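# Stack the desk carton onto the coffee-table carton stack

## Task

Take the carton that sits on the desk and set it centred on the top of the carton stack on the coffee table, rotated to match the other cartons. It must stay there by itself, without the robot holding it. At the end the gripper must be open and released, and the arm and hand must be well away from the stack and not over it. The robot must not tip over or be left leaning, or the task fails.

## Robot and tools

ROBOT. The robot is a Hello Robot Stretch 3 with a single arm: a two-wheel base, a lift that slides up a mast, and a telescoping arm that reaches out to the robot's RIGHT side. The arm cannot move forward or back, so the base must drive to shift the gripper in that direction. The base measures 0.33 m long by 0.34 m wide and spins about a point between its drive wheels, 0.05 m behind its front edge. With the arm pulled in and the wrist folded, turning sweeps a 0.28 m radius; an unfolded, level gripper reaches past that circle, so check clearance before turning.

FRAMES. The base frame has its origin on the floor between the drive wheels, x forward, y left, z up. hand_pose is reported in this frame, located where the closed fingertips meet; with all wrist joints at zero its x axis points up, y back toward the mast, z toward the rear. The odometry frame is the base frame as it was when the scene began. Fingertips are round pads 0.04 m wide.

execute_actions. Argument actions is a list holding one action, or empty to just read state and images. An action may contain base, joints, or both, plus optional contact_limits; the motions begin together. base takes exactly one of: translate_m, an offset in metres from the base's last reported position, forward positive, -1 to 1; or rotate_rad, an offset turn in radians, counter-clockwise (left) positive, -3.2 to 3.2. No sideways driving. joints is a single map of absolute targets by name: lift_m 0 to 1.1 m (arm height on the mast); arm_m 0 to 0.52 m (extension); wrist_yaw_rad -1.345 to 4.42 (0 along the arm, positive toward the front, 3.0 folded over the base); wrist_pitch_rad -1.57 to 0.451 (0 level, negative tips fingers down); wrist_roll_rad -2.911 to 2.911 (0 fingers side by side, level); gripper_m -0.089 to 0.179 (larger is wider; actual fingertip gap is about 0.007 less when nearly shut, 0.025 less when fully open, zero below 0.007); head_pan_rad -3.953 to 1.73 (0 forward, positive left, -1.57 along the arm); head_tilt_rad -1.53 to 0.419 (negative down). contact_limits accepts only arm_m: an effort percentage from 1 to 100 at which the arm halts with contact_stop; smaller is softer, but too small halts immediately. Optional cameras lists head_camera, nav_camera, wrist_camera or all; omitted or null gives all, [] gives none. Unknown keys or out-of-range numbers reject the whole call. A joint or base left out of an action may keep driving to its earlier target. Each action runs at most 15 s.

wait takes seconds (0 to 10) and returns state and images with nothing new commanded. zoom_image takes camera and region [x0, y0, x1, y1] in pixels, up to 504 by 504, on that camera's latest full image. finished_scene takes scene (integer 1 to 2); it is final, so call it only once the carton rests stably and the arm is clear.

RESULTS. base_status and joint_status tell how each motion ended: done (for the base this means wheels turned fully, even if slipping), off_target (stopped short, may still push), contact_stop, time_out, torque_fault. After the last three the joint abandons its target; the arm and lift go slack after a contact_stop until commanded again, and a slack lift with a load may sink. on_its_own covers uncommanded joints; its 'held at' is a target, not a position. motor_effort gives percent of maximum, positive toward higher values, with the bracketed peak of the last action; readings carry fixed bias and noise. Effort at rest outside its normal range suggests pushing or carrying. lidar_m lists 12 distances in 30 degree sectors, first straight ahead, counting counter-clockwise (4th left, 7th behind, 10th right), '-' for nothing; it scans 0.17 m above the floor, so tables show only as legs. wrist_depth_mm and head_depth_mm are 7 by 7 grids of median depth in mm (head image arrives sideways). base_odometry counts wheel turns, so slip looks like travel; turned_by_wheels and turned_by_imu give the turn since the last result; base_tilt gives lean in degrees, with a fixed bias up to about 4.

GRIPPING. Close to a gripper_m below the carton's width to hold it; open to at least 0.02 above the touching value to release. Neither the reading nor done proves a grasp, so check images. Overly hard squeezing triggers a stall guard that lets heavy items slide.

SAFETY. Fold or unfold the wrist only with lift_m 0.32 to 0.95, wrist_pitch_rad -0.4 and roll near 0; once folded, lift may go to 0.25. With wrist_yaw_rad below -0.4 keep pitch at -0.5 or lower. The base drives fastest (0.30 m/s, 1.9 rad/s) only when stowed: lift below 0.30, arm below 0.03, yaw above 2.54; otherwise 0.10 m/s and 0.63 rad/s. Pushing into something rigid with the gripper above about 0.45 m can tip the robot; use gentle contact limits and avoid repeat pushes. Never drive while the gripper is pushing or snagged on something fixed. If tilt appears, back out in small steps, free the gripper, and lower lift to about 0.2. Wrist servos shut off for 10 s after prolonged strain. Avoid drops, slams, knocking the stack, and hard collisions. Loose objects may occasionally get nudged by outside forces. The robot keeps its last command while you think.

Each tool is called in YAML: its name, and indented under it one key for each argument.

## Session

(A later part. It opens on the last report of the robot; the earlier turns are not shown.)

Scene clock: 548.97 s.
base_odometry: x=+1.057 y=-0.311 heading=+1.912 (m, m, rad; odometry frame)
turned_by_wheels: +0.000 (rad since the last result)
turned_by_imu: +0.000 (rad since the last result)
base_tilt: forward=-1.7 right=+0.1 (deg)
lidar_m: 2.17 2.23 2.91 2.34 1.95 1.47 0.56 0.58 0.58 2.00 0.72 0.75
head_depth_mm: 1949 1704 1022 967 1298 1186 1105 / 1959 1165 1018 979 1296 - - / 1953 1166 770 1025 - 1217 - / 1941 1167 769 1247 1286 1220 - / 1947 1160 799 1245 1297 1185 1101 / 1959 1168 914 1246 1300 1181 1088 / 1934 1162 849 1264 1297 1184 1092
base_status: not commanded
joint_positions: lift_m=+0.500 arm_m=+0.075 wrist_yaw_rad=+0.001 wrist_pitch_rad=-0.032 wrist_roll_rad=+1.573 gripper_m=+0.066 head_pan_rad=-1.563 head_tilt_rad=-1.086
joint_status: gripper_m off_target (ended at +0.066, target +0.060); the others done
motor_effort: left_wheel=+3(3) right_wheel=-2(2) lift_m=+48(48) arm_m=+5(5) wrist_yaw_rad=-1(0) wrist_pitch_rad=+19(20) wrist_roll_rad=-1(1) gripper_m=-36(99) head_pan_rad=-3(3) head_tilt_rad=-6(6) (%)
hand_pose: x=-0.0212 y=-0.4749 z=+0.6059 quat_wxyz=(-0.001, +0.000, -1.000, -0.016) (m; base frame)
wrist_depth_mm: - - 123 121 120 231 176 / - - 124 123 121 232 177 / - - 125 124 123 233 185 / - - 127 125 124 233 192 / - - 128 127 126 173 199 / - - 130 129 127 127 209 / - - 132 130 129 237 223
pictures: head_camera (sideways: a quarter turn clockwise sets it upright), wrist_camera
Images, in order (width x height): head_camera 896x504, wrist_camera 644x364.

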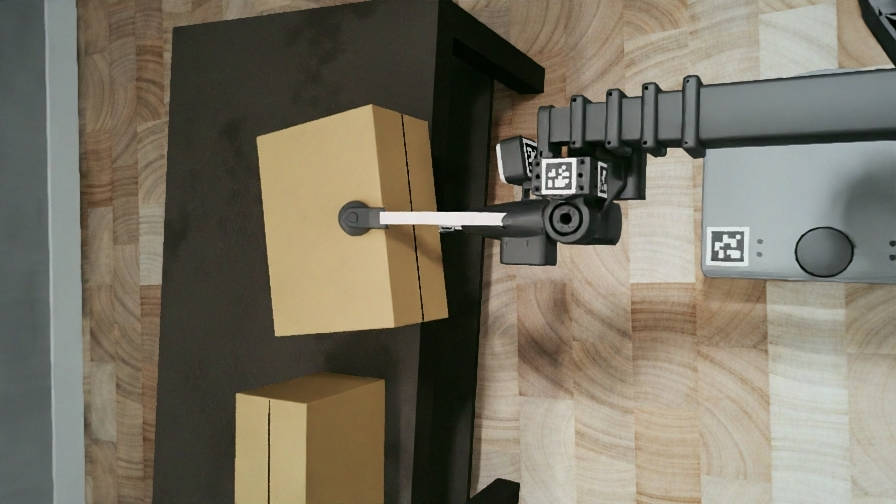

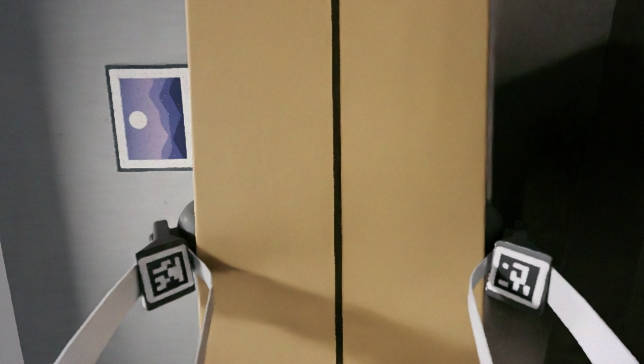

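Held. Raise and pitch down.

execute_actions:
  actions:
    - {"joints":{"lift_m":0.95}}
  cameras: []

execute_actions:
  actions:
    - {"joints":{"wrist_pitch_rad":-1.57,"arm_m":0.2}}
  cameras: ["wrist_camera","nav_camera"]

Scene clock: 555.40 s.
base_odometry: x=+1.057 y=-0.311 heading=+1.912 (m, m, rad; odometry frame)
turned_by_wheels: +0.000 (rad since the last result)
turned_by_imu: -0.001 (rad since the last result)
base_tilt: forward=-1.6 right=+0.0 (deg)
lidar_m: 2.16 2.22 2.91 2.35 1.94 1.47 0.56 0.58 0.58 1.99 0.72 0.75
head_depth_mm: - - - 987 1294 1184 1090 / 392 - - 1103 1299 1203 - / - - - 1223 1298 1220 - / 392 - 1029 1248 1294 1217 - / 395 1169 1029 1246 1301 1190 1098 / 1873 1165 911 1244 1304 1192 1092 / 1947 1165 853 1257 1295 1193 1097
base_status: not commanded
joint_positions: lift_m=+0.950 arm_m=+0.075 wrist_yaw_rad=+0.001 wrist_pitch_rad=-0.032 wrist_roll_rad=+1.573 gripper_m=+0.090 head_pan_rad=-1.563 head_tilt_rad=-1.086
joint_status: all done
on_its_own: gripper_m is held at +0.089, not at your +0.060, by its stall guard, which is not easing now
motor_effort: left_wheel=+3(3) right_wheel=-2(2) lift_m=+48(48) arm_m=+5(5) wrist_yaw_rad=+0(1) wrist_pitch_rad=+19(19) wrist_roll_rad=-1(1) gripper_m=-25(33) head_pan_rad=-4(4) head_tilt_rad=-6(6) (%)
hand_pose: x=-0.0212 y=-0.4749 z=+1.0558 quat_wxyz=(-0.001, +0.000, -1.000, -0.017) (m; base frame)
wrist_depth_mm: - - 123 121 120 - - / - - 124 122 121 - 674 / - - 126 124 123 - 664 / - - 127 125 124 - 682 / - - 128 127 126 - 677 / - - 130 129 127 127 653 / - - 131 130 129 - 648
pictures: none
No camera images: the call's "cameras" was empty. Leave "cameras" out to get every camera's image.

Scene clock: 557.57 s.
base_odometry: x=+1.057 y=-0.311 heading=+1.912 (m, m, rad; odometry frame)
turned_by_wheels: +0.000 (rad since the last result)
turned_by_imu: +0.000 (rad since the last result)
base_tilt: forward=-1.6 right=+0.0 (deg)
lidar_m: 2.17 2.22 2.90 2.35 1.95 1.47 0.56 0.58 0.58 1.99 0.72 0.75
head_depth_mm: - 1769 1034 956 1303 1188 1100 / - - 523 493 1287 1213 - / - - 511 486 1282 1215 - / 1911 - 501 480 1279 1217 - / 1926 1166 495 483 1300 1190 1095 / 1940 1165 872 986 1300 1183 1091 / 1943 1167 847 1272 1295 1185 1094
base_status: not commanded
joint_positions: lift_m=+0.950 arm_m=+0.200 wrist_yaw_rad=+0.001 wrist_pitch_rad=-1.561 wrist_roll_rad=+1.573 gripper_m=+0.090 head_pan_rad=-1.563 head_tilt_rad=-1.086
joint_status: all done
on_its_own: gripper_m is held at +0.089, not at your +0.060, by its stall guard, which is not easing now
motor_effort: left_wheel=+3(3) right_wheel=-2(2) lift_m=+48(48) arm_m=+5(6) wrist_yaw_rad=-1(1) wrist_pitch_rad=-6(19) wrist_roll_rad=-1(1) gripper_m=-24(25) head_pan_rad=-3(2) head_tilt_rad=-6(7) (%)
hand_pose: x=-0.0216 y=-0.3228 z=+0.8319 quat_wxyz=(+0.000, -0.001, -0.710, -0.704) (m; base frame)
wrist_depth_mm: 505 496 122 121 120 864 853 / 524 517 124 122 121 508 894 / 540 531 125 124 123 122 939 / 556 559 126 125 125 963 952 / 573 569 128 127 126 - - / 610 592 129 129 127 127 - / 627 433 132 130 129 - -
pictures: nav_camera (sideways: a quarter turn counterclockwise sets it upright), wrist_camera
Images, in order (width x height): nav_camera 672x504, wrist_camera 644x364.

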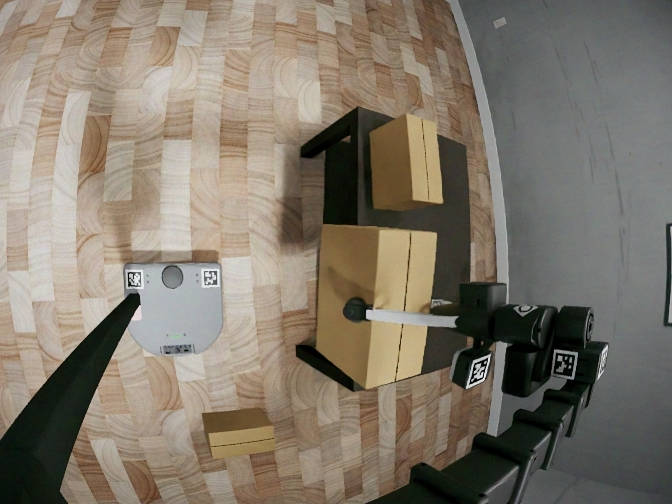

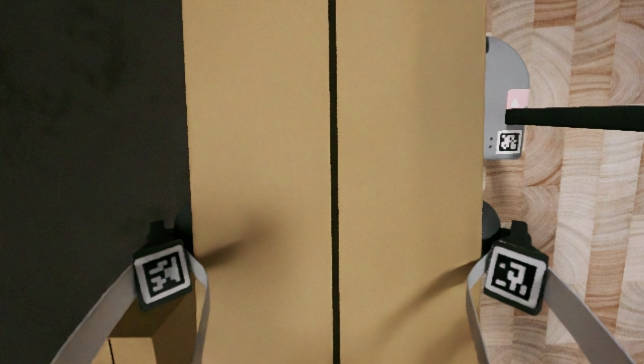

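execute_actions:
  actions:
    - {"joints":{"lift_m":1.0,"head_tilt_rad":-0.8},"base":{"translate_m":0.33}}
  cameras: []

execute_actions:
  actions:
    - {"joints":{"arm_m":0.52}}
  cameras: ["head_camera","nav_camera"]

Scene clock: 562.57 s.
base_odometry: x=+0.947 y=+0.000 heading=+1.912 (m, m, rad; odometry frame)
turned_by_wheels: +0.000 (rad since the last result)
turned_by_imu: +0.000 (rad since the last result)
base_tilt: forward=-1.7 right=+0.1 (deg)
lidar_m: 1.84 1.88 2.47 2.30 2.83 1.77 0.89 0.81 1.19 1.04 0.55 1.94
head_depth_mm: - - 2125 1126 460 1224 1141 / - - - 1118 443 518 1140 / 1653 - - 493 438 538 1140 / 1713 1981 2197 491 436 529 1132 / 1723 1987 2138 910 428 531 1131 / 1709 1974 2153 1771 1420 1241 1137 / 1709 1968 2120 1781 1509 1295 1138
base_status: done
joint_positions: lift_m=+1.000 arm_m=+0.200 wrist_yaw_rad=+0.001 wrist_pitch_rad=-1.561 wrist_roll_rad=+1.573 gripper_m=+0.090 head_pan_rad=-1.563 head_tilt_rad=-0.804
joint_status: all done
on_its_own: gripper_m is held at +0.089, not at your +0.060, by its stall guard, which is not easing now
motor_effort: left_wheel=+2(8) right_wheel=-2(2) lift_m=+47(50) arm_m=+5(6) wrist_yaw_rad=-1(0) wrist_pitch_rad=-5(5) wrist_roll_rad=-1(1) gripper_m=-23(23) head_pan_rad=-3(2) head_tilt_rad=+1(19) (%)
hand_pose: x=-0.0216 y=-0.3226 z=+0.8819 quat_wxyz=(+0.000, -0.001, -0.710, -0.704) (m; base frame)
wrist_depth_mm: 544 543 122 121 120 922 898 / 559 552 124 122 121 943 936 / 583 409 125 124 123 123 992 / 601 424 126 125 124 - - / 633 436 128 127 126 - - / - - 130 129 127 127 - / - - 132 130 129 - -
pictures: none
No camera images: the call's "cameras" was empty. Leave "cameras" out to get every camera's image.

Scene clock: 566.13 s.
base_odometry: x=+0.947 y=+0.000 heading=+1.912 (m, m, rad; odometry frame)
turned_by_wheels: +0.000 (rad since the last result)
turned_by_imu: -0.001 (rad since the last result)
base_tilt: forward=-1.5 right=+0.0 (deg)
lidar_m: 1.84 1.88 2.47 2.30 2.85 1.77 0.89 0.81 1.19 1.04 0.55 1.93
head_depth_mm: - 1982 2175 1152 973 1217 1128 / 1782 2022 687 1095 970 1223 1135 / - 2033 675 771 933 1241 1145 / 1717 1971 667 836 933 1235 1139 / 1725 1911 676 861 955 1217 1138 / 1727 1971 2160 1768 1463 1283 1134 / 1709 1970 2130 1786 1488 1296 1141
base_status: not commanded
joint_positions: lift_m=+1.000 arm_m=+0.520 wrist_yaw_rad=+0.001 wrist_pitch_rad=-1.562 wrist_roll_rad=+1.573 gripper_m=+0.090 head_pan_rad=-1.563 head_tilt_rad=-0.803
joint_status: all done
on_its_own: gripper_m is held at +0.089, not at your +0.060, by its stall guard, which is not easing now
motor_effort: left_wheel=+2(3) right_wheel=-2(2) lift_m=+47(47) arm_m=+6(6) wrist_yaw_rad=+0(0) wrist_pitch_rad=-5(5) wrist_roll_rad=-1(1) gripper_m=-23(24) head_pan_rad=-2(2) head_tilt_rad=+2(1) (%)
hand_pose: x=-0.0216 y=-0.6425 z=+0.8820 quat_wxyz=(+0.000, -0.001, -0.710, -0.704) (m; base frame)
wrist_depth_mm: 960 540 122 121 120 899 923 / - 563 123 122 122 121 - / - 576 125 124 123 122 - / - 605 126 125 125 - - / - - 128 127 126 - - / - - 130 129 127 127 - / - - 132 130 129 - -
pictures: head_camera (sideways: a quarter turn clockwise sets it upright), nav_camera (sideways: a quarter turn counterclockwise sets it upright)
Images, in order (width x height): head_camera 896x504, nav_camera 672x504.

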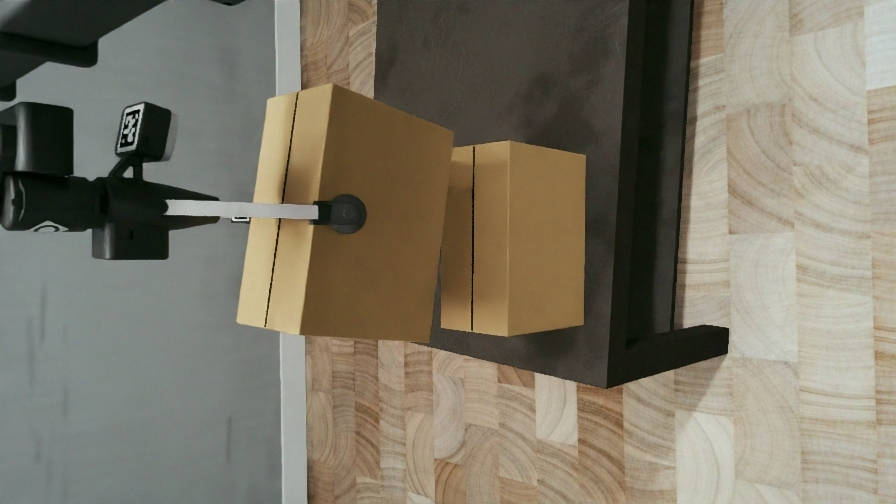

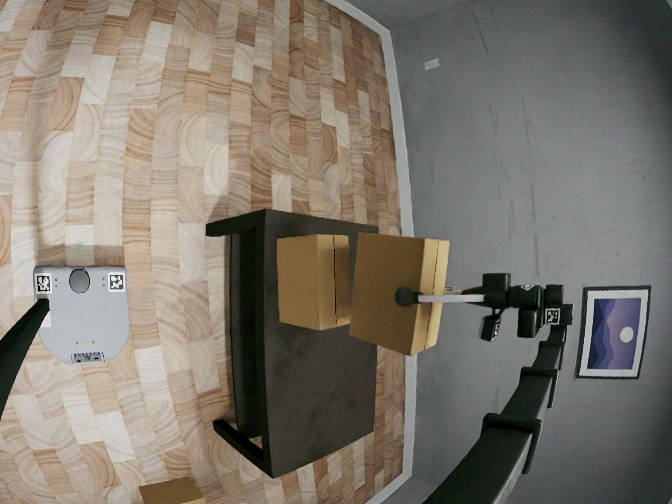

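execute_actions:
  actions:
    - {"joints":{"lift_m":0.93},"base":{"translate_m":0.025}}
  cameras: ["head_camera"]

Scene clock: 569.13 s.
base_odometry: x=+0.939 y=+0.024 heading=+1.912 (m, m, rad; odometry frame)
turned_by_wheels: +0.000 (rad since the last result)
turned_by_imu: -0.001 (rad since the last result)
base_tilt: forward=-1.5 right=+0.0 (deg)
lidar_m: 1.81 1.86 2.44 2.30 2.85 1.80 0.91 0.82 1.20 0.54 0.55 1.91
head_depth_mm: 1692 - 2144 1132 976 1222 1133 / - 1973 2147 1088 950 1221 1142 / - - 761 771 927 1243 1140 / 1726 1975 737 774 930 1246 1143 / 1722 1956 2106 860 978 1218 1137 / 1737 1986 2139 1771 1478 1291 1142 / 1717 1944 2116 1778 1496 1293 1137
base_status: done
joint_positions: lift_m=+0.930 arm_m=+0.520 wrist_yaw_rad=+0.001 wrist_pitch_rad=-1.562 wrist_roll_rad=+1.573 gripper_m=+0.090 head_pan_rad=-1.563 head_tilt_rad=-0.803
joint_status: all done
on_its_own: gripper_m is held at +0.089, not at your +0.060, by its stall guard, which is not easing now
motor_effort: left_wheel=+2(6) right_wheel=-2(3) lift_m=+31(43) arm_m=+5(5) wrist_yaw_rad=+0(0) wrist_pitch_rad=-5(5) wrist_roll_rad=-1(1) gripper_m=-24(23) head_pan_rad=-3(2) head_tilt_rad=+1(1) (%)
hand_pose: x=-0.0216 y=-0.6425 z=+0.8125 quat_wxyz=(+0.000, -0.001, -0.710, -0.704) (m; base frame)
wrist_depth_mm: 892 473 122 121 120 841 838 / 927 499 124 123 122 121 - / 936 513 125 124 123 123 - / - 533 127 125 124 954 949 / - 554 128 127 126 947 984 / - - 130 128 128 127 - / - - 132 130 129 - -
pictures: head_camera (sideways: a quarter turn clockwise sets it upright)
Images, in order (width x height): head_camera 896x504.

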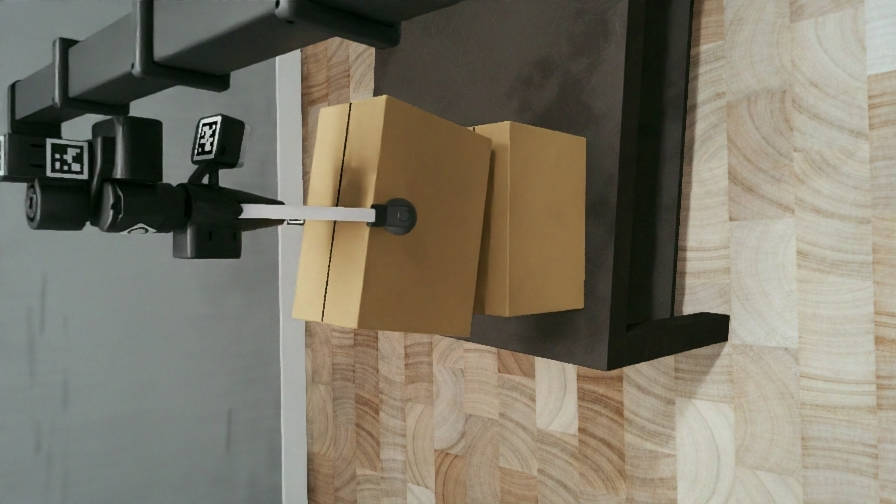

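execute_actions:
  actions: []

Scene clock: 571.17 s.
base_odometry: x=+0.939 y=+0.024 heading=+1.912 (m, m, rad; odometry frame)
turned_by_wheels: +0.000 (rad since the last result)
turned_by_imu: +0.000 (rad since the last result)
base_tilt: forward=-1.6 right=+0.1 (deg)
lidar_m: 1.81 1.86 2.43 2.30 2.85 1.80 0.91 0.83 1.20 0.55 0.55 1.91
head_depth_mm: 1720 - 2137 1139 972 1218 1144 / - 1994 2153 1090 950 1222 1141 / - - 761 771 932 1236 1132 / 1722 1955 736 775 931 1249 1136 / 1738 1965 2095 862 976 1229 1136 / 1720 1985 2135 1774 1499 1300 1141 / 1707 1968 2126 1776 1498 1289 1144
base_status: done
joint_positions: lift_m=+0.930 arm_m=+0.520 wrist_yaw_rad=+0.001 wrist_pitch_rad=-1.562 wrist_roll_rad=+1.573 gripper_m=+0.090 head_pan_rad=-1.563 head_tilt_rad=-0.803
joint_status: all done
on_its_own: gripper_m is held at +0.089, not at your +0.060, by its stall guard, which is not easing now
motor_effort: left_wheel=+2(6) right_wheel=-2(3) lift_m=+31(43) arm_m=+5(5) wrist_yaw_rad=-1(0) wrist_pitch_rad=-5(5) wrist_roll_rad=-1(1) gripper_m=-24(23) head_pan_rad=-3(2) head_tilt_rad=+1(1) (%)
hand_pose: x=-0.0216 y=-0.6425 z=+0.8125 quat_wxyz=(+0.000, -0.001, -0.710, -0.704) (m; base frame)
wrist_depth_mm: 865 480 122 121 120 853 849 / 924 497 124 123 121 121 - / 956 510 125 124 123 122 - / - 536 127 125 124 952 947 / - 550 128 127 126 996 958 / - - 130 128 127 127 - / - - 132 130 129 - -
pictures: head_camera (sideways: a quarter turn clockwise sets it upright), nav_camera (sideways: a quarter turn counterclockwise sets it upright), wrist_camera
Images, in order (width x height): head_camera 896x504, nav_camera 672x504, wrist_camera 644x364.

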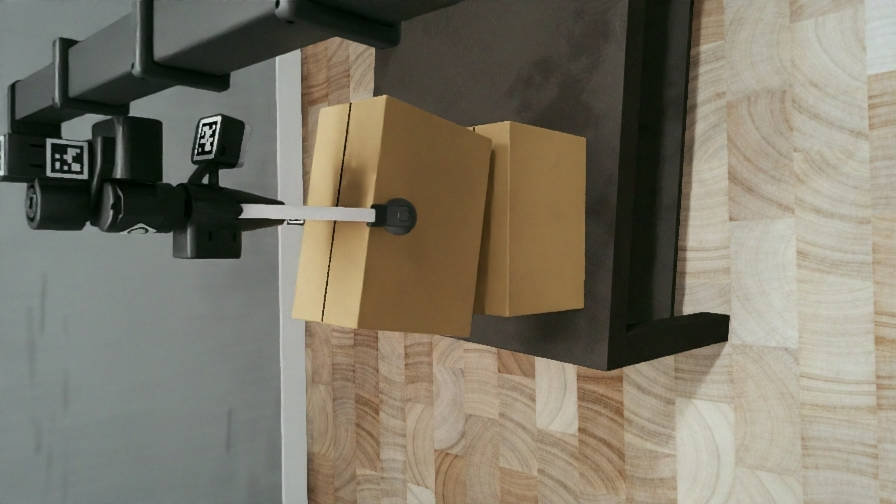

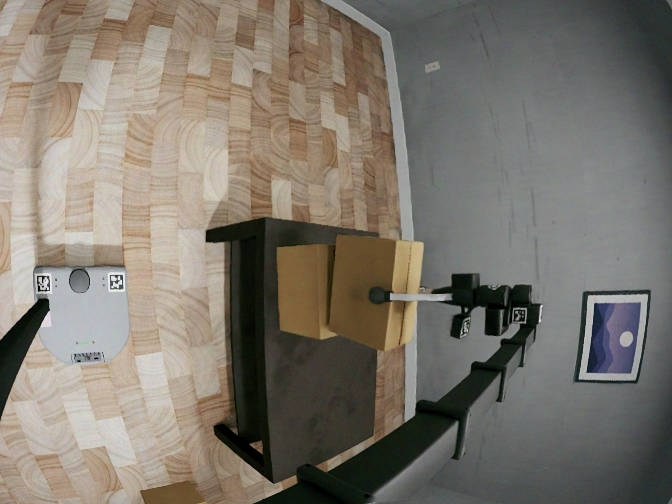

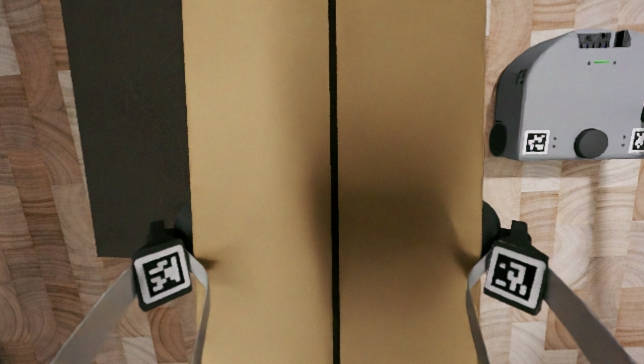

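execute_actions:
  actions:
    - {"joints":{"lift_m":0.905}}

Scene clock: 572.87 s.
base_odometry: x=+0.939 y=+0.024 heading=+1.912 (m, m, rad; odometry frame)
turned_by_wheels: +0.000 (rad since the last result)
turned_by_imu: +0.000 (rad since the last result)
base_tilt: forward=-1.6 right=+0.2 (deg)
lidar_m: 1.81 1.85 2.43 2.30 2.85 1.80 0.91 0.83 1.20 0.55 0.55 1.91
head_depth_mm: 1735 - - 1123 975 1221 1137 / 1675 2030 2172 1067 954 1218 1139 / 1638 - 1476 771 934 1245 1135 / 1715 1942 780 771 929 1244 1138 / 1716 1973 2175 825 973 1220 1139 / 1710 1979 2155 1771 1490 1288 1140 / 1722 1951 2130 1766 1486 1294 1139
base_status: not commanded
joint_positions: lift_m=+0.905 arm_m=+0.520 wrist_yaw_rad=+0.001 wrist_pitch_rad=-1.564 wrist_roll_rad=+1.573 gripper_m=+0.090 head_pan_rad=-1.563 head_tilt_rad=-0.803
joint_status: all done
on_its_own: gripper_m is held at +0.089, not at your +0.060, by its stall guard, which is not easing now
motor_effort: left_wheel=+3(3) right_wheel=-2(2) lift_m=+29(32) arm_m=+5(5) wrist_yaw_rad=-1(0) wrist_pitch_rad=-3(5) wrist_roll_rad=-1(1) gripper_m=-24(24) head_pan_rad=-3(2) head_tilt_rad=+1(2) (%)
hand_pose: x=-0.0216 y=-0.6418 z=+0.7876 quat_wxyz=(+0.000, -0.001, -0.709, -0.705) (m; base frame)
wrist_depth_mm: 464 456 117 116 115 821 830 / 897 470 119 118 117 117 - / 925 490 122 121 120 119 - / 967 505 125 124 122 915 914 / - 522 128 126 125 938 959 / - - 131 129 128 129 - / - - 134 132 131 - -
pictures: head_camera (sideways: a quarter turn clockwise sets it upright), nav_camera (sideways: a quarter turn counterclockwise sets it upright), wrist_camera
Images, in order (width x height): head_camera 896x504, nav_camera 672x504, wrist_camera 644x364.

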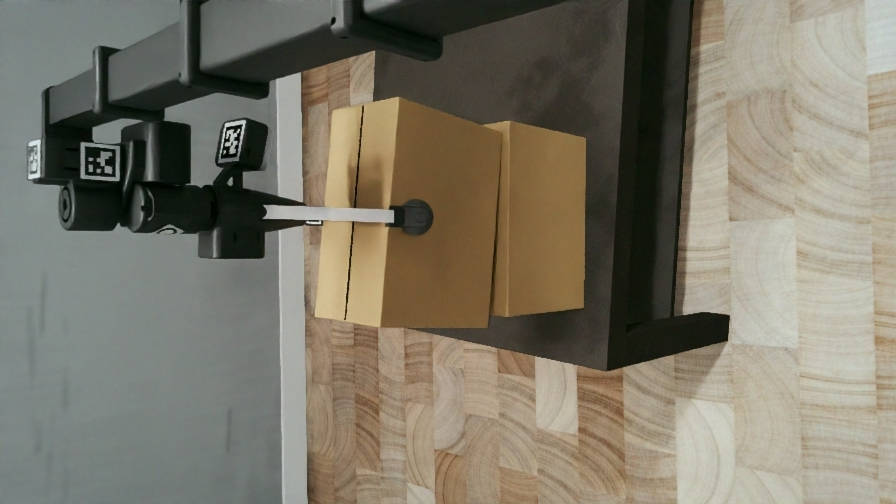

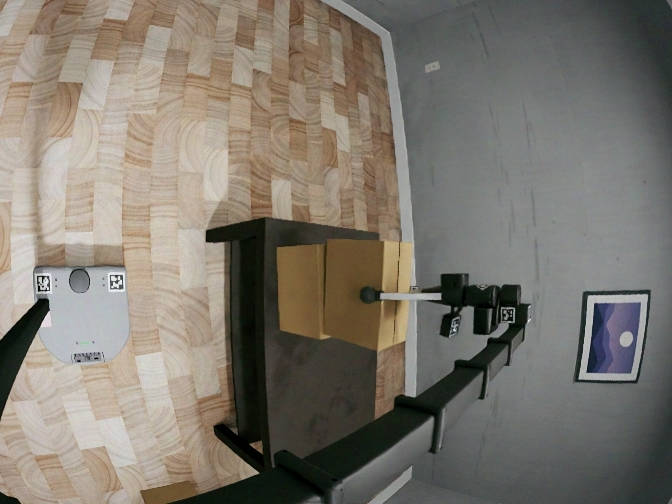

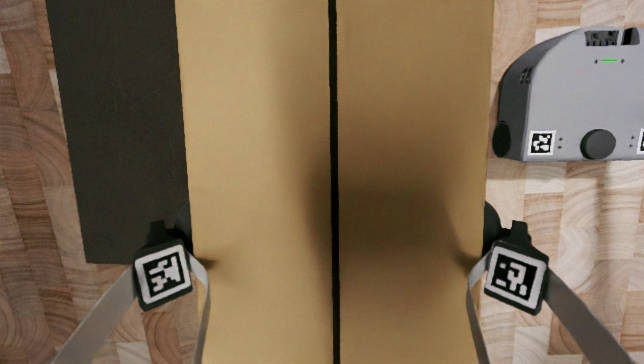

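execute_actions:
  actions:
    - {"base":{"translate_m":-0.012}}
  cameras: []

execute_actions:
  actions:
    - {"joints":{"lift_m":0.88}}
  cameras: ["head_camera"]

Scene clock: 578.13 s.
base_odometry: x=+0.943 y=+0.012 heading=+1.912 (m, m, rad; odometry frame)
turned_by_wheels: +0.000 (rad since the last result)
turned_by_imu: -0.001 (rad since the last result)
base_tilt: forward=-1.7 right=+0.1 (deg)
lidar_m: 1.83 1.86 2.44 2.31 2.84 1.79 0.90 0.82 1.20 0.58 0.55 1.92
head_depth_mm: 1734 - - 1120 976 1224 1133 / 1682 2003 2165 1070 947 1218 1138 / 1651 - 1468 768 931 1244 1140 / 1737 1932 779 770 934 1254 1129 / 1706 1975 2151 825 952 1221 1137 / 1718 1966 2138 1771 1505 1284 1134 / 1724 1961 2133 1775 1495 1293 1141
base_status: done
joint_positions: lift_m=+0.905 arm_m=+0.520 wrist_yaw_rad=+0.001 wrist_pitch_rad=-1.565 wrist_roll_rad=+1.573 gripper_m=+0.090 head_pan_rad=-1.563 head_tilt_rad=-0.803
joint_status: not commanded
on_its_own: gripper_m is held at +0.089, not at your +0.060, by its stall guard, which is not easing now
motor_effort: left_wheel=+4(5) right_wheel=-3(7) lift_m=+28(29) arm_m=+5(6) wrist_yaw_rad=+0(0) wrist_pitch_rad=-3(3) wrist_roll_rad=-1(1) gripper_m=-23(24) head_pan_rad=-3(3) head_tilt_rad=+1(1) (%)
hand_pose: x=-0.0216 y=-0.6418 z=+0.7876 quat_wxyz=(+0.000, -0.001, -0.709, -0.705) (m; base frame)
wrist_depth_mm: 464 455 117 115 115 827 820 / 903 467 119 118 117 117 - / 924 490 122 121 120 119 - / 977 502 125 124 122 912 932 / - 525 127 126 125 941 951 / - - 130 129 128 - - / - - 134 132 131 - -
pictures: none
No camera images: the call's "cameras" was empty. Leave "cameras" out to get every camera's image.

Scene clock: 580.17 s.
base_odometry: x=+0.943 y=+0.012 heading=+1.912 (m, m, rad; odometry frame)
turned_by_wheels: +0.000 (rad since the last result)
turned_by_imu: +0.001 (rad since the last result)
base_tilt: forward=-1.6 right=+0.0 (deg)
lidar_m: 1.82 1.87 2.45 2.30 2.84 1.79 0.90 0.82 1.20 0.57 0.55 1.91
head_depth_mm: 1748 1915 - 1112 967 1224 1143 / 1661 2036 2131 1070 973 1226 1141 / 1668 - 1477 768 932 1250 1137 / 1737 1931 787 770 934 1244 1143 / 1729 1963 2140 1079 959 1219 1142 / 1736 1953 2159 1780 1482 1296 1137 / 1716 1970 2125 1777 1494 1296 1142
base_status: not commanded
joint_positions: lift_m=+0.893 arm_m=+0.520 wrist_yaw_rad=+0.001 wrist_pitch_rad=-1.569 wrist_roll_rad=+1.572 gripper_m=+0.090 head_pan_rad=-1.563 head_tilt_rad=-0.802
joint_status: lift_m contact_stop (moved -0.012 of -0.025)
on_its_own: gripper_m is held at +0.089, not at your +0.060, by its stall guard, which is not easing now; lift_m is slack since a contact_stop, until your next command for it (your +0.880 is given up)
motor_effort: left_wheel=+2(10) right_wheel=-1(9) lift_m=+38(39) arm_m=+3(5) wrist_yaw_rad=+0(1) wrist_pitch_rad=+0(3) wrist_roll_rad=-1(1) gripper_m=-24(24) head_pan_rad=-3(3) head_tilt_rad=+0(2) (%)
hand_pose: x=-0.0216 y=-0.6407 z=+0.7758 quat_wxyz=(+0.000, +0.000, -0.707, -0.707) (m; base frame)
wrist_depth_mm: 449 440 109 108 107 807 815 / 471 463 113 112 111 111 - / 912 475 117 116 115 114 - / 953 492 121 120 119 917 901 / - 509 125 125 124 923 934 / - - 131 130 128 - 948 / - - 137 135 133 - -
pictures: head_camera (sideways: a quarter turn clockwise sets it upright)
Images, in order (width x height): head_camera 896x504.

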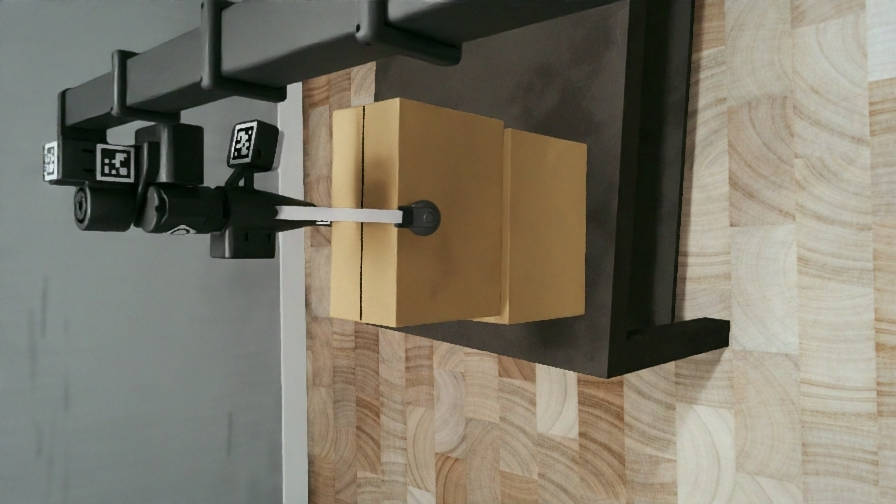

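execute_actions:
  actions:
    - {"joints":{"lift_m":0.9}}
  cameras: []

execute_actions:
  actions:
    - {"joints":{"arm_m":0.503}}
  cameras: []

execute_actions:
  actions:
    - {"joints":{"lift_m":0.885}}
  cameras: ["head_camera"]

Scene clock: 581.73 s.
base_odometry: x=+0.943 y=+0.012 heading=+1.912 (m, m, rad; odometry frame)
turned_by_wheels: +0.000 (rad since the last result)
turned_by_imu: +0.000 (rad since the last result)
base_tilt: forward=-1.6 right=+0.0 (deg)
lidar_m: 1.83 1.88 2.45 2.30 2.85 1.79 0.90 0.82 1.20 0.58 0.55 1.92
head_depth_mm: 1735 - - 1111 973 1227 1136 / 1687 2010 2167 1069 972 1222 1136 / 1671 - 1466 767 931 1249 1140 / 1743 1934 774 773 933 1247 1134 / 1722 1949 2167 843 955 1224 1137 / 1731 1967 2149 1770 1503 1297 1137 / 1724 1959 2109 1784 1496 1299 1135
base_status: not commanded
joint_positions: lift_m=+0.900 arm_m=+0.520 wrist_yaw_rad=+0.001 wrist_pitch_rad=-1.566 wrist_roll_rad=+1.572 gripper_m=+0.090 head_pan_rad=-1.563 head_tilt_rad=-0.802
joint_status: all done
on_its_own: gripper_m is held at +0.089, not at your +0.060, by its stall guard, which is not easing now
motor_effort: left_wheel=+2(2) right_wheel=-2(2) lift_m=+48(49) arm_m=+3(3) wrist_yaw_rad=-1(0) wrist_pitch_rad=-2(3) wrist_roll_rad=-1(1) gripper_m=-24(24) head_pan_rad=-3(2) head_tilt_rad=+1(1) (%)
hand_pose: x=-0.0216 y=-0.6415 z=+0.7821 quat_wxyz=(+0.000, +0.000, -0.708, -0.706) (m; base frame)
wrist_depth_mm: 456 451 112 111 110 817 810 / 675 465 115 114 114 113 - / 929 483 119 118 117 116 - / 956 495 123 122 121 898 914 / - 516 127 126 125 927 934 / - - 131 130 128 - 969 / - - 136 134 133 - -
pictures: none
No camera images: the call's "cameras" was empty. Leave "cameras" out to get every camera's image.

Scene clock: 582.70 s.
base_odometry: x=+0.943 y=+0.012 heading=+1.912 (m, m, rad; odometry frame)
turned_by_wheels: +0.000 (rad since the last result)
turned_by_imu: +0.000 (rad since the last result)
base_tilt: forward=-1.6 right=+0.1 (deg)
lidar_m: 1.82 1.87 2.44 2.30 2.85 1.78 0.90 0.81 1.20 0.57 0.55 1.92
head_depth_mm: 1735 1915 - 1111 974 1218 1136 / 1682 2060 2106 817 975 1225 1141 / 1669 - 2112 746 934 1243 1138 / 1723 1972 777 746 929 1246 1135 / 1723 1973 2151 818 951 1216 1137 / 1726 1976 2152 1780 1497 1294 1144 / 1712 1940 2130 1770 1503 1300 1145
base_status: not commanded
joint_positions: lift_m=+0.900 arm_m=+0.503 wrist_yaw_rad=+0.001 wrist_pitch_rad=-1.566 wrist_roll_rad=+1.572 gripper_m=+0.090 head_pan_rad=-1.563 head_tilt_rad=-0.802
joint_status: all done
on_its_own: gripper_m is held at +0.089, not at your +0.060, by its stall guard, which is not easing now
motor_effort: left_wheel=+2(2) right_wheel=-1(2) lift_m=+47(47) arm_m=-6(6) wrist_yaw_rad=-2(0) wrist_pitch_rad=-2(3) wrist_roll_rad=-1(1) gripper_m=-24(23) head_pan_rad=-3(3) head_tilt_rad=+1(1) (%)
hand_pose: x=-0.0216 y=-0.6253 z=+0.7820 quat_wxyz=(+0.000, +0.000, -0.709, -0.706) (m; base frame)
wrist_depth_mm: 455 447 112 111 110 821 808 / 470 467 115 114 113 113 - / 709 478 119 118 117 116 - / 946 496 123 121 120 929 926 / - 520 127 125 125 942 944 / - - 131 130 129 - 978 / - - 136 134 133 - -
pictures: none
No camera images: the call's "cameras" was empty. Leave "cameras" out to get every camera's image.

Scene clock: 583.93 s.
base_odometry: x=+0.943 y=+0.012 heading=+1.912 (m, m, rad; odometry frame)
turned_by_wheels: +0.000 (rad since the last result)
turned_by_imu: +0.000 (rad since the last result)
base_tilt: forward=-1.6 right=+0.1 (deg)
lidar_m: 1.82 1.87 2.45 2.30 2.84 1.78 0.90 0.82 1.20 0.57 0.55 1.92
head_depth_mm: 1732 1931 - 1117 965 1220 1135 / 1683 2027 2128 810 973 1215 1139 / 1675 - 2126 744 936 1247 1138 / 1731 1958 2140 749 931 1246 1135 / 1724 1982 2145 819 953 1218 1142 / 1735 1978 2143 1773 1500 1292 1139 / 1727 1956 2151 1785 1498 1294 1137
base_status: not commanded
joint_positions: lift_m=+0.893 arm_m=+0.503 wrist_yaw_rad=+0.001 wrist_pitch_rad=-1.569 wrist_roll_rad=+1.572 gripper_m=+0.090 head_pan_rad=-1.563 head_tilt_rad=-0.802
joint_status: lift_m contact_stop (moved -0.006 of -0.015)
on_its_own: gripper_m is held at +0.089, not at your +0.060, by its stall guard, which is not easing now; lift_m is slack since a contact_stop, until your next command for it (your +0.885 is given up)
motor_effort: left_wheel=+2(3) right_wheel=-1(2) lift_m=+38(41) arm_m=-6(6) wrist_yaw_rad=+0(1) wrist_pitch_rad=+0(3) wrist_roll_rad=-1(1) gripper_m=-24(24) head_pan_rad=-3(3) head_tilt_rad=+0(1) (%)
hand_pose: x=-0.0216 y=-0.6244 z=+0.7758 quat_wxyz=(+0.000, +0.000, -0.707, -0.707) (m; base frame)
wrist_depth_mm: 452 444 109 108 107 817 816 / 467 456 113 112 111 110 - / 490 474 117 116 115 114 - / 942 495 121 120 119 897 918 / - 502 125 125 124 940 942 / - - 131 130 128 - 999 / - - 137 135 134 - -
pictures: head_camera (sideways: a quarter turn clockwise sets it upright)
Images, in order (width x height): head_camera 896x504.

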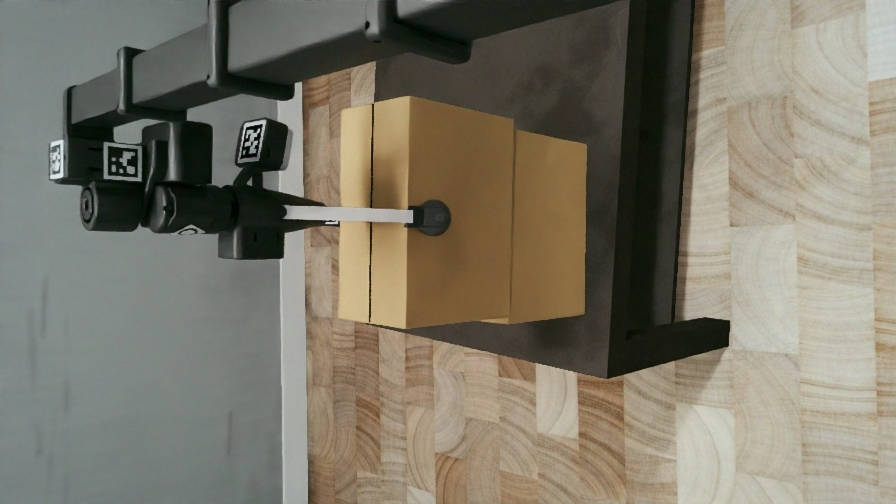

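execute_actions:
  actions:
    - {"joints":{"gripper_m":0.179,"lift_m":0.9}}
  cameras: []

execute_actions:
  actions:
    - {"joints":{"lift_m":1.09}}

Scene clock: 585.73 s.
base_odometry: x=+0.943 y=+0.012 heading=+1.912 (m, m, rad; odometry frame)
turned_by_wheels: +0.000 (rad since the last result)
turned_by_imu: +0.000 (rad since the last result)
base_tilt: forward=-1.6 right=+0.1 (deg)
lidar_m: 1.83 1.88 2.45 2.30 2.85 1.79 0.90 0.82 1.20 0.57 0.55 1.92
head_depth_mm: 1745 1919 - 1110 972 1235 1135 / 1675 2050 2106 1066 972 1213 1139 / 1674 - 2111 743 935 1244 1140 / 1719 1976 2141 751 933 1249 1130 / 1730 1977 2156 821 954 1223 1136 / 1729 1967 2126 1765 1489 1300 1142 / 1726 1939 2111 1773 1482 1296 1137
base_status: not commanded
joint_positions: lift_m=+0.900 arm_m=+0.503 wrist_yaw_rad=+0.001 wrist_pitch_rad=-1.566 wrist_roll_rad=+1.572 gripper_m=+0.179 head_pan_rad=-1.563 head_tilt_rad=-0.802
joint_status: all done
motor_effort: left_wheel=+2(2) right_wheel=-2(2) lift_m=+47(48) arm_m=-6(6) wrist_yaw_rad=-1(1) wrist_pitch_rad=-2(3) wrist_roll_rad=-1(1) gripper_m=+1(100) head_pan_rad=-3(3) head_tilt_rad=+1(1) (%)
hand_pose: x=-0.0216 y=-0.6252 z=+0.7821 quat_wxyz=(+0.000, +0.000, -0.708, -0.706) (m; base frame)
wrist_depth_mm: 452 447 114 113 112 823 811 / 475 462 118 117 116 115 - / 709 478 122 121 120 120 - / 938 496 127 126 125 916 903 / - 512 132 130 129 937 956 / - - 137 136 134 - 953 / - - 144 141 140 - -
pictures: none
No camera images: the call's "cameras" was empty. Leave "cameras" out to get every camera's image.

Scene clock: 588.30 s.
base_odometry: x=+0.943 y=+0.012 heading=+1.912 (m, m, rad; odometry frame)
turned_by_wheels: +0.000 (rad since the last result)
turned_by_imu: -0.001 (rad since the last result)
base_tilt: forward=-1.6 right=+0.1 (deg)
lidar_m: 1.82 1.87 2.44 2.31 2.85 1.78 0.90 0.82 1.20 0.57 0.55 1.92
head_depth_mm: 1733 1993 2189 1156 974 1214 1134 / 1795 1965 2154 1071 973 1217 1133 / 1781 1972 2129 743 929 1243 1138 / 1752 1996 2155 747 932 1249 1137 / 1722 1957 2136 822 952 1223 1133 / 1721 1974 2146 1789 1489 1293 1140 / 1725 1974 2128 1774 1499 1294 1140
base_status: not commanded
joint_positions: lift_m=+1.090 arm_m=+0.503 wrist_yaw_rad=+0.001 wrist_pitch_rad=-1.566 wrist_roll_rad=+1.572 gripper_m=+0.179 head_pan_rad=-1.563 head_tilt_rad=-0.802
joint_status: all done
motor_effort: left_wheel=+2(3) right_wheel=-2(2) lift_m=+47(49) arm_m=-6(6) wrist_yaw_rad=+0(0) wrist_pitch_rad=-2(2) wrist_roll_rad=-1(1) gripper_m=+0(1) head_pan_rad=-3(3) head_tilt_rad=+1(1) (%)
hand_pose: x=-0.0216 y=-0.6252 z=+0.9721 quat_wxyz=(+0.000, +0.000, -0.708, -0.706) (m; base frame)
wrist_depth_mm: - 633 617 617 - - - / - 652 641 297 - - - / - 663 676 308 - - - / - 707 697 316 - - - / - - - 332 - - - / - - - - - - - / - - - - - - -
pictures: head_camera (sideways: a quarter turn clockwise sets it upright), nav_camera (sideways: a quarter turn counterclockwise sets it upright), wrist_camera
Images, in order (width x height): head_camera 896x504, nav_camera 672x504, wrist_camera 644x364.

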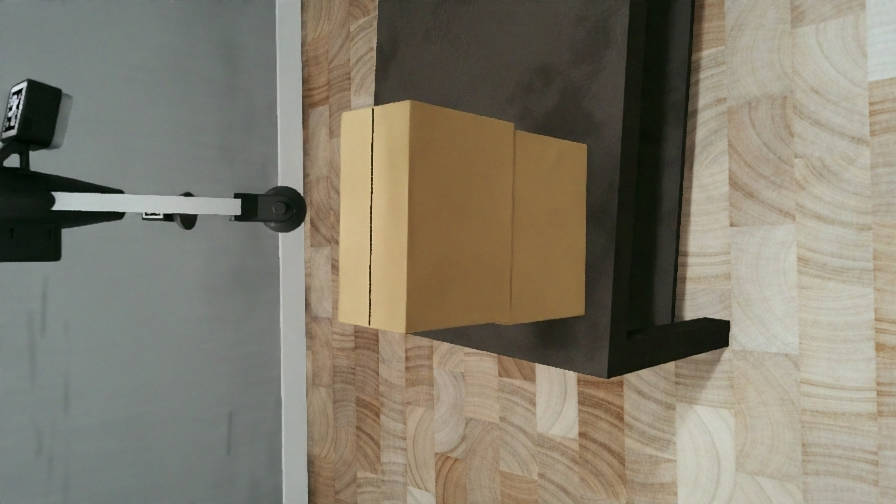

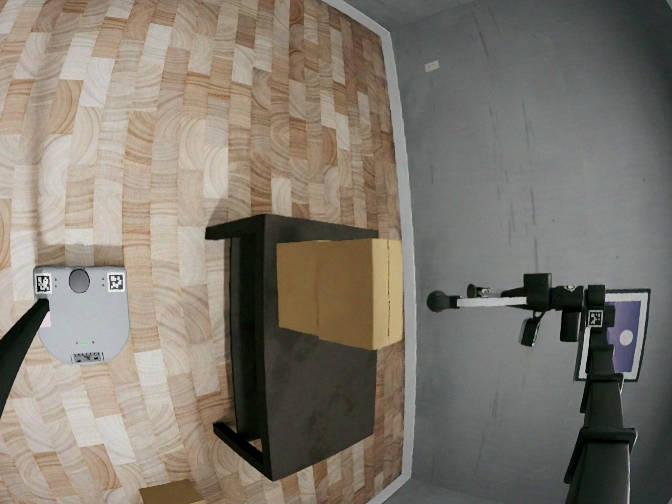

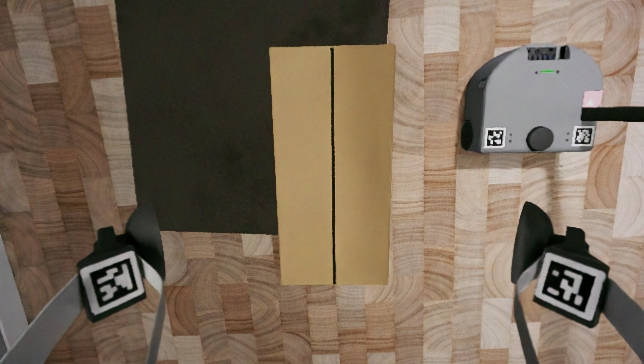

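execute_actions:
  actions:
    - {"joints":{"arm_m":0.45},"base":{"translate_m":-0.35}}
  cameras: []

execute_actions:
  actions:
    - {"joints":{"wrist_roll_rad":1.92,"head_tilt_rad":-1.0,"arm_m":0.47},"base":{"rotate_rad":-1.25}}

Scene clock: 594.87 s.
base_odometry: x=+1.060 y=-0.317 heading=+1.912 (m, m, rad; odometry frame)
turned_by_wheels: +0.000 (rad since the last result)
turned_by_imu: -0.002 (rad since the last result)
base_tilt: forward=-1.5 right=-0.1 (deg)
lidar_m: 2.17 2.23 2.90 2.35 1.94 1.46 0.55 0.57 0.58 2.00 0.73 0.75
head_depth_mm: 1760 2009 2180 1225 971 1109 1143 / 1813 1993 2166 1154 973 1224 1144 / 1786 2001 2164 1152 973 1225 1140 / 1765 1972 2171 1155 972 1224 1133 / 1736 1974 2173 1157 969 1246 1143 / 1740 1994 2154 846 957 1237 1141 / 1726 1973 2167 758 936 1241 1138
base_status: done
joint_positions: lift_m=+1.090 arm_m=+0.450 wrist_yaw_rad=+0.001 wrist_pitch_rad=-1.566 wrist_roll_rad=+1.572 gripper_m=+0.179 head_pan_rad=-1.563 head_tilt_rad=-0.802
joint_status: all done
motor_effort: left_wheel=+2(1) right_wheel=-2(6) lift_m=+47(47) arm_m=-6(6) wrist_yaw_rad=+0(0) wrist_pitch_rad=-2(2) wrist_roll_rad=-1(1) gripper_m=+0(1) head_pan_rad=-3(3) head_tilt_rad=+1(0) (%)
hand_pose: x=-0.0216 y=-0.5722 z=+0.9721 quat_wxyz=(+0.000, +0.000, -0.708, -0.706) (m; base frame)
wrist_depth_mm: - 621 614 602 - - - / - 654 630 626 - - - / - 680 660 660 - - - / - 710 680 678 - - - / - 718 710 696 - - - / - 741 739 575 - - - / - - 772 423 - - -
pictures: none
No camera images: the call's "cameras" was empty. Leave "cameras" out to get every camera's image.

Scene clock: 597.80 s.
base_odometry: x=+1.060 y=-0.317 heading=+0.662 (m, m, rad; odometry frame)
turned_by_wheels: -1.250 (rad since the last result)
turned_by_imu: -1.239 (rad since the last result)
base_tilt: forward=-1.7 right=+0.0 (deg)
lidar_m: 1.13 0.73 2.18 2.17 2.52 2.35 2.38 1.78 1.47 0.55 0.58 1.04
head_depth_mm: 1423 1645 1740 1509 1345 1211 1104 / 1469 1712 1746 1518 1342 1208 1126 / 1521 1787 1748 1528 1312 1212 - / 1559 1866 1733 1518 1303 1202 - / 1610 1910 1747 1528 1350 1211 1101 / 1656 1946 1729 1511 1339 1218 1104 / 1715 1946 1740 1517 1166 1213 1101
base_status: done
joint_positions: lift_m=+1.090 arm_m=+0.470 wrist_yaw_rad=+0.001 wrist_pitch_rad=-1.566 wrist_roll_rad=+1.916 gripper_m=+0.179 head_pan_rad=-1.563 head_tilt_rad=-0.987
joint_status: all done
motor_effort: left_wheel=+4(10) right_wheel=-3(7) lift_m=+47(47) arm_m=+4(7) wrist_yaw_rad=+0(0) wrist_pitch_rad=-2(2) wrist_roll_rad=+1(2) gripper_m=+1(0) head_pan_rad=-3(3) head_tilt_rad=-6(22) (%)
hand_pose: x=-0.0215 y=-0.5915 z=+0.9721 quat_wxyz=(-0.121, -0.121, -0.698, -0.695) (m; base frame)
wrist_depth_mm: - - - - - - - / - - - - - - - / - - - - - - - / - - - - - - - / - - - - - - - / - - - - - 733 722 / - - - - - 739 740
pictures: head_camera (sideways: a quarter turn clockwise sets it upright), nav_camera (sideways: a quarter turn counterclockwise sets it upright), wrist_camera
Images, in order (width x height): head_camera 896x504, nav_camera 672x504, wrist_camera 644x364.

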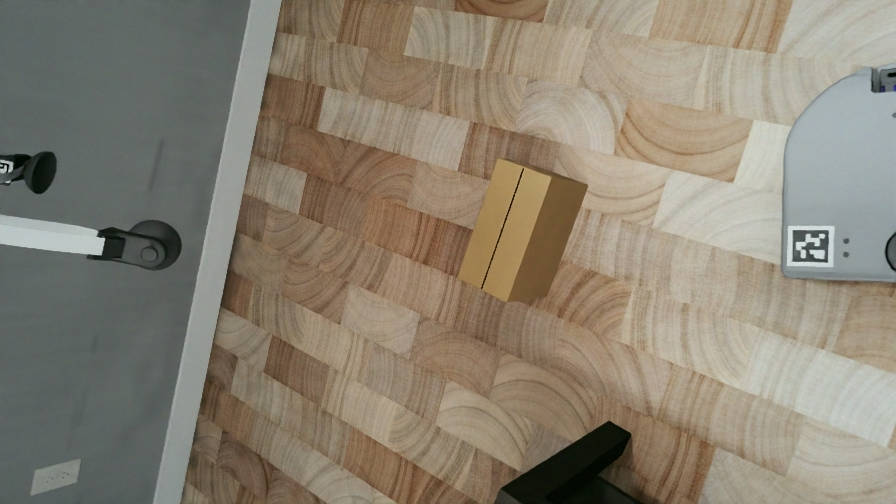

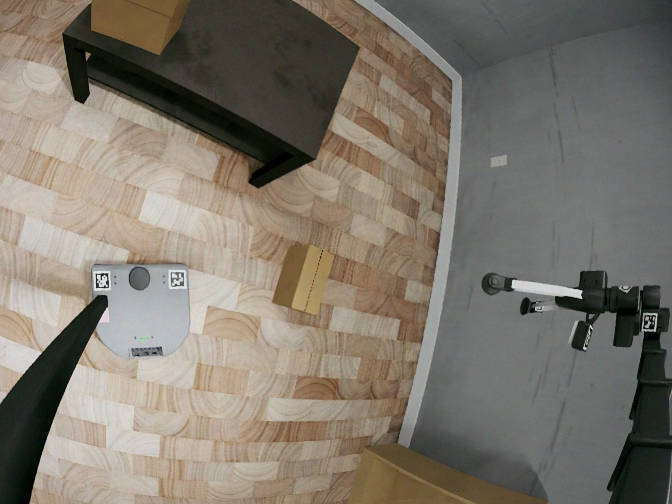

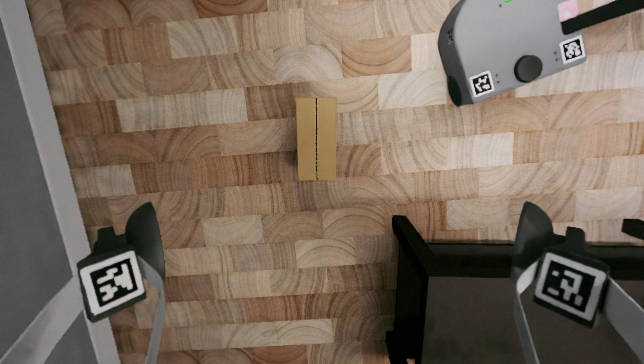

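execute_actions:
  actions:
    - {"joints":{"arm_m":0.51,"lift_m":0.48},"base":{"translate_m":-0.025}}

Scene clock: 604.83 s.
base_odometry: x=+1.040 y=-0.333 heading=+0.662 (m, m, rad; odometry frame)
turned_by_wheels: +0.000 (rad since the last result)
turned_by_imu: -0.001 (rad since the last result)
base_tilt: forward=-1.7 right=+0.0 (deg)
lidar_m: 1.16 0.75 2.18 2.18 2.53 2.33 2.36 1.77 1.45 0.55 0.59 1.06
head_depth_mm: 1407 1661 1743 1524 1350 1206 1099 / 1455 1718 1736 1511 1342 1228 - / 1504 1764 - 1494 1307 1218 - / 1570 1850 1782 1529 1309 1209 - / 1598 1904 1733 1526 1328 1215 1102 / 1655 1934 1750 1528 1352 1220 1107 / 1734 1969 1743 1512 1294 1212 1105
base_status: done
joint_positions: lift_m=+0.480 arm_m=+0.510 wrist_yaw_rad=+0.001 wrist_pitch_rad=-1.566 wrist_roll_rad=+1.916 gripper_m=+0.179 head_pan_rad=-1.563 head_tilt_rad=-0.987
joint_status: all done
motor_effort: left_wheel=+4(4) right_wheel=-3(8) lift_m=+30(42) arm_m=+5(4) wrist_yaw_rad=+0(0) wrist_pitch_rad=-3(3) wrist_roll_rad=+1(1) gripper_m=+1(1) head_pan_rad=-3(3) head_tilt_rad=-5(6) (%)
hand_pose: x=-0.0215 y=-0.6315 z=+0.3626 quat_wxyz=(-0.121, -0.121, -0.698, -0.695) (m; base frame)
wrist_depth_mm: 483 478 470 465 465 462 452 / 493 490 493 319 478 481 477 / 521 511 502 328 492 494 490 / 535 533 528 337 513 510 512 / 562 549 548 350 529 533 520 / 569 580 570 367 555 551 543 / 602 598 589 581 574 568 565
pictures: head_camera (sideways: a quarter turn clockwise sets it upright), nav_camera (sideways: a quarter turn counterclockwise sets it upright), wrist_camera
Images, in order (width x height): head_camera 896x504, nav_camera 672x504, wrist_camera 644x364.

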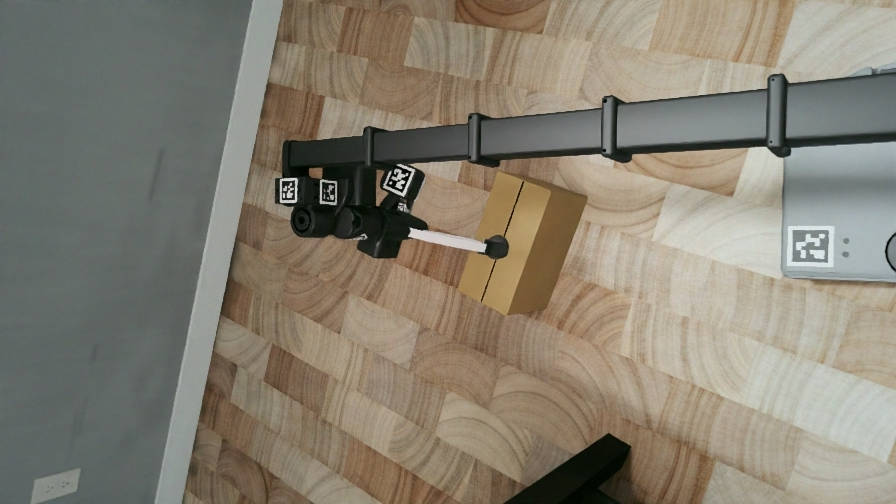

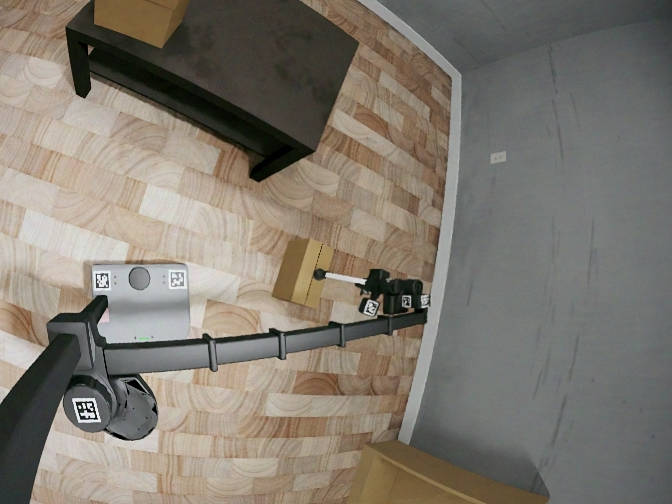

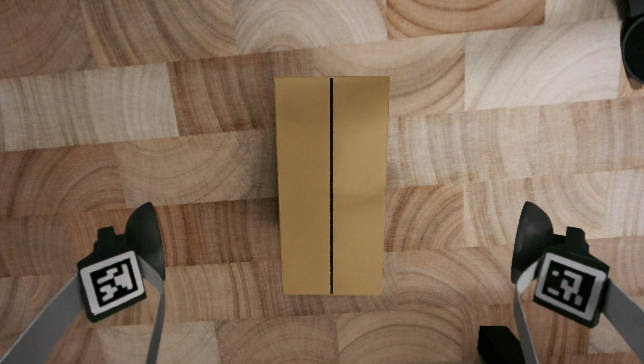

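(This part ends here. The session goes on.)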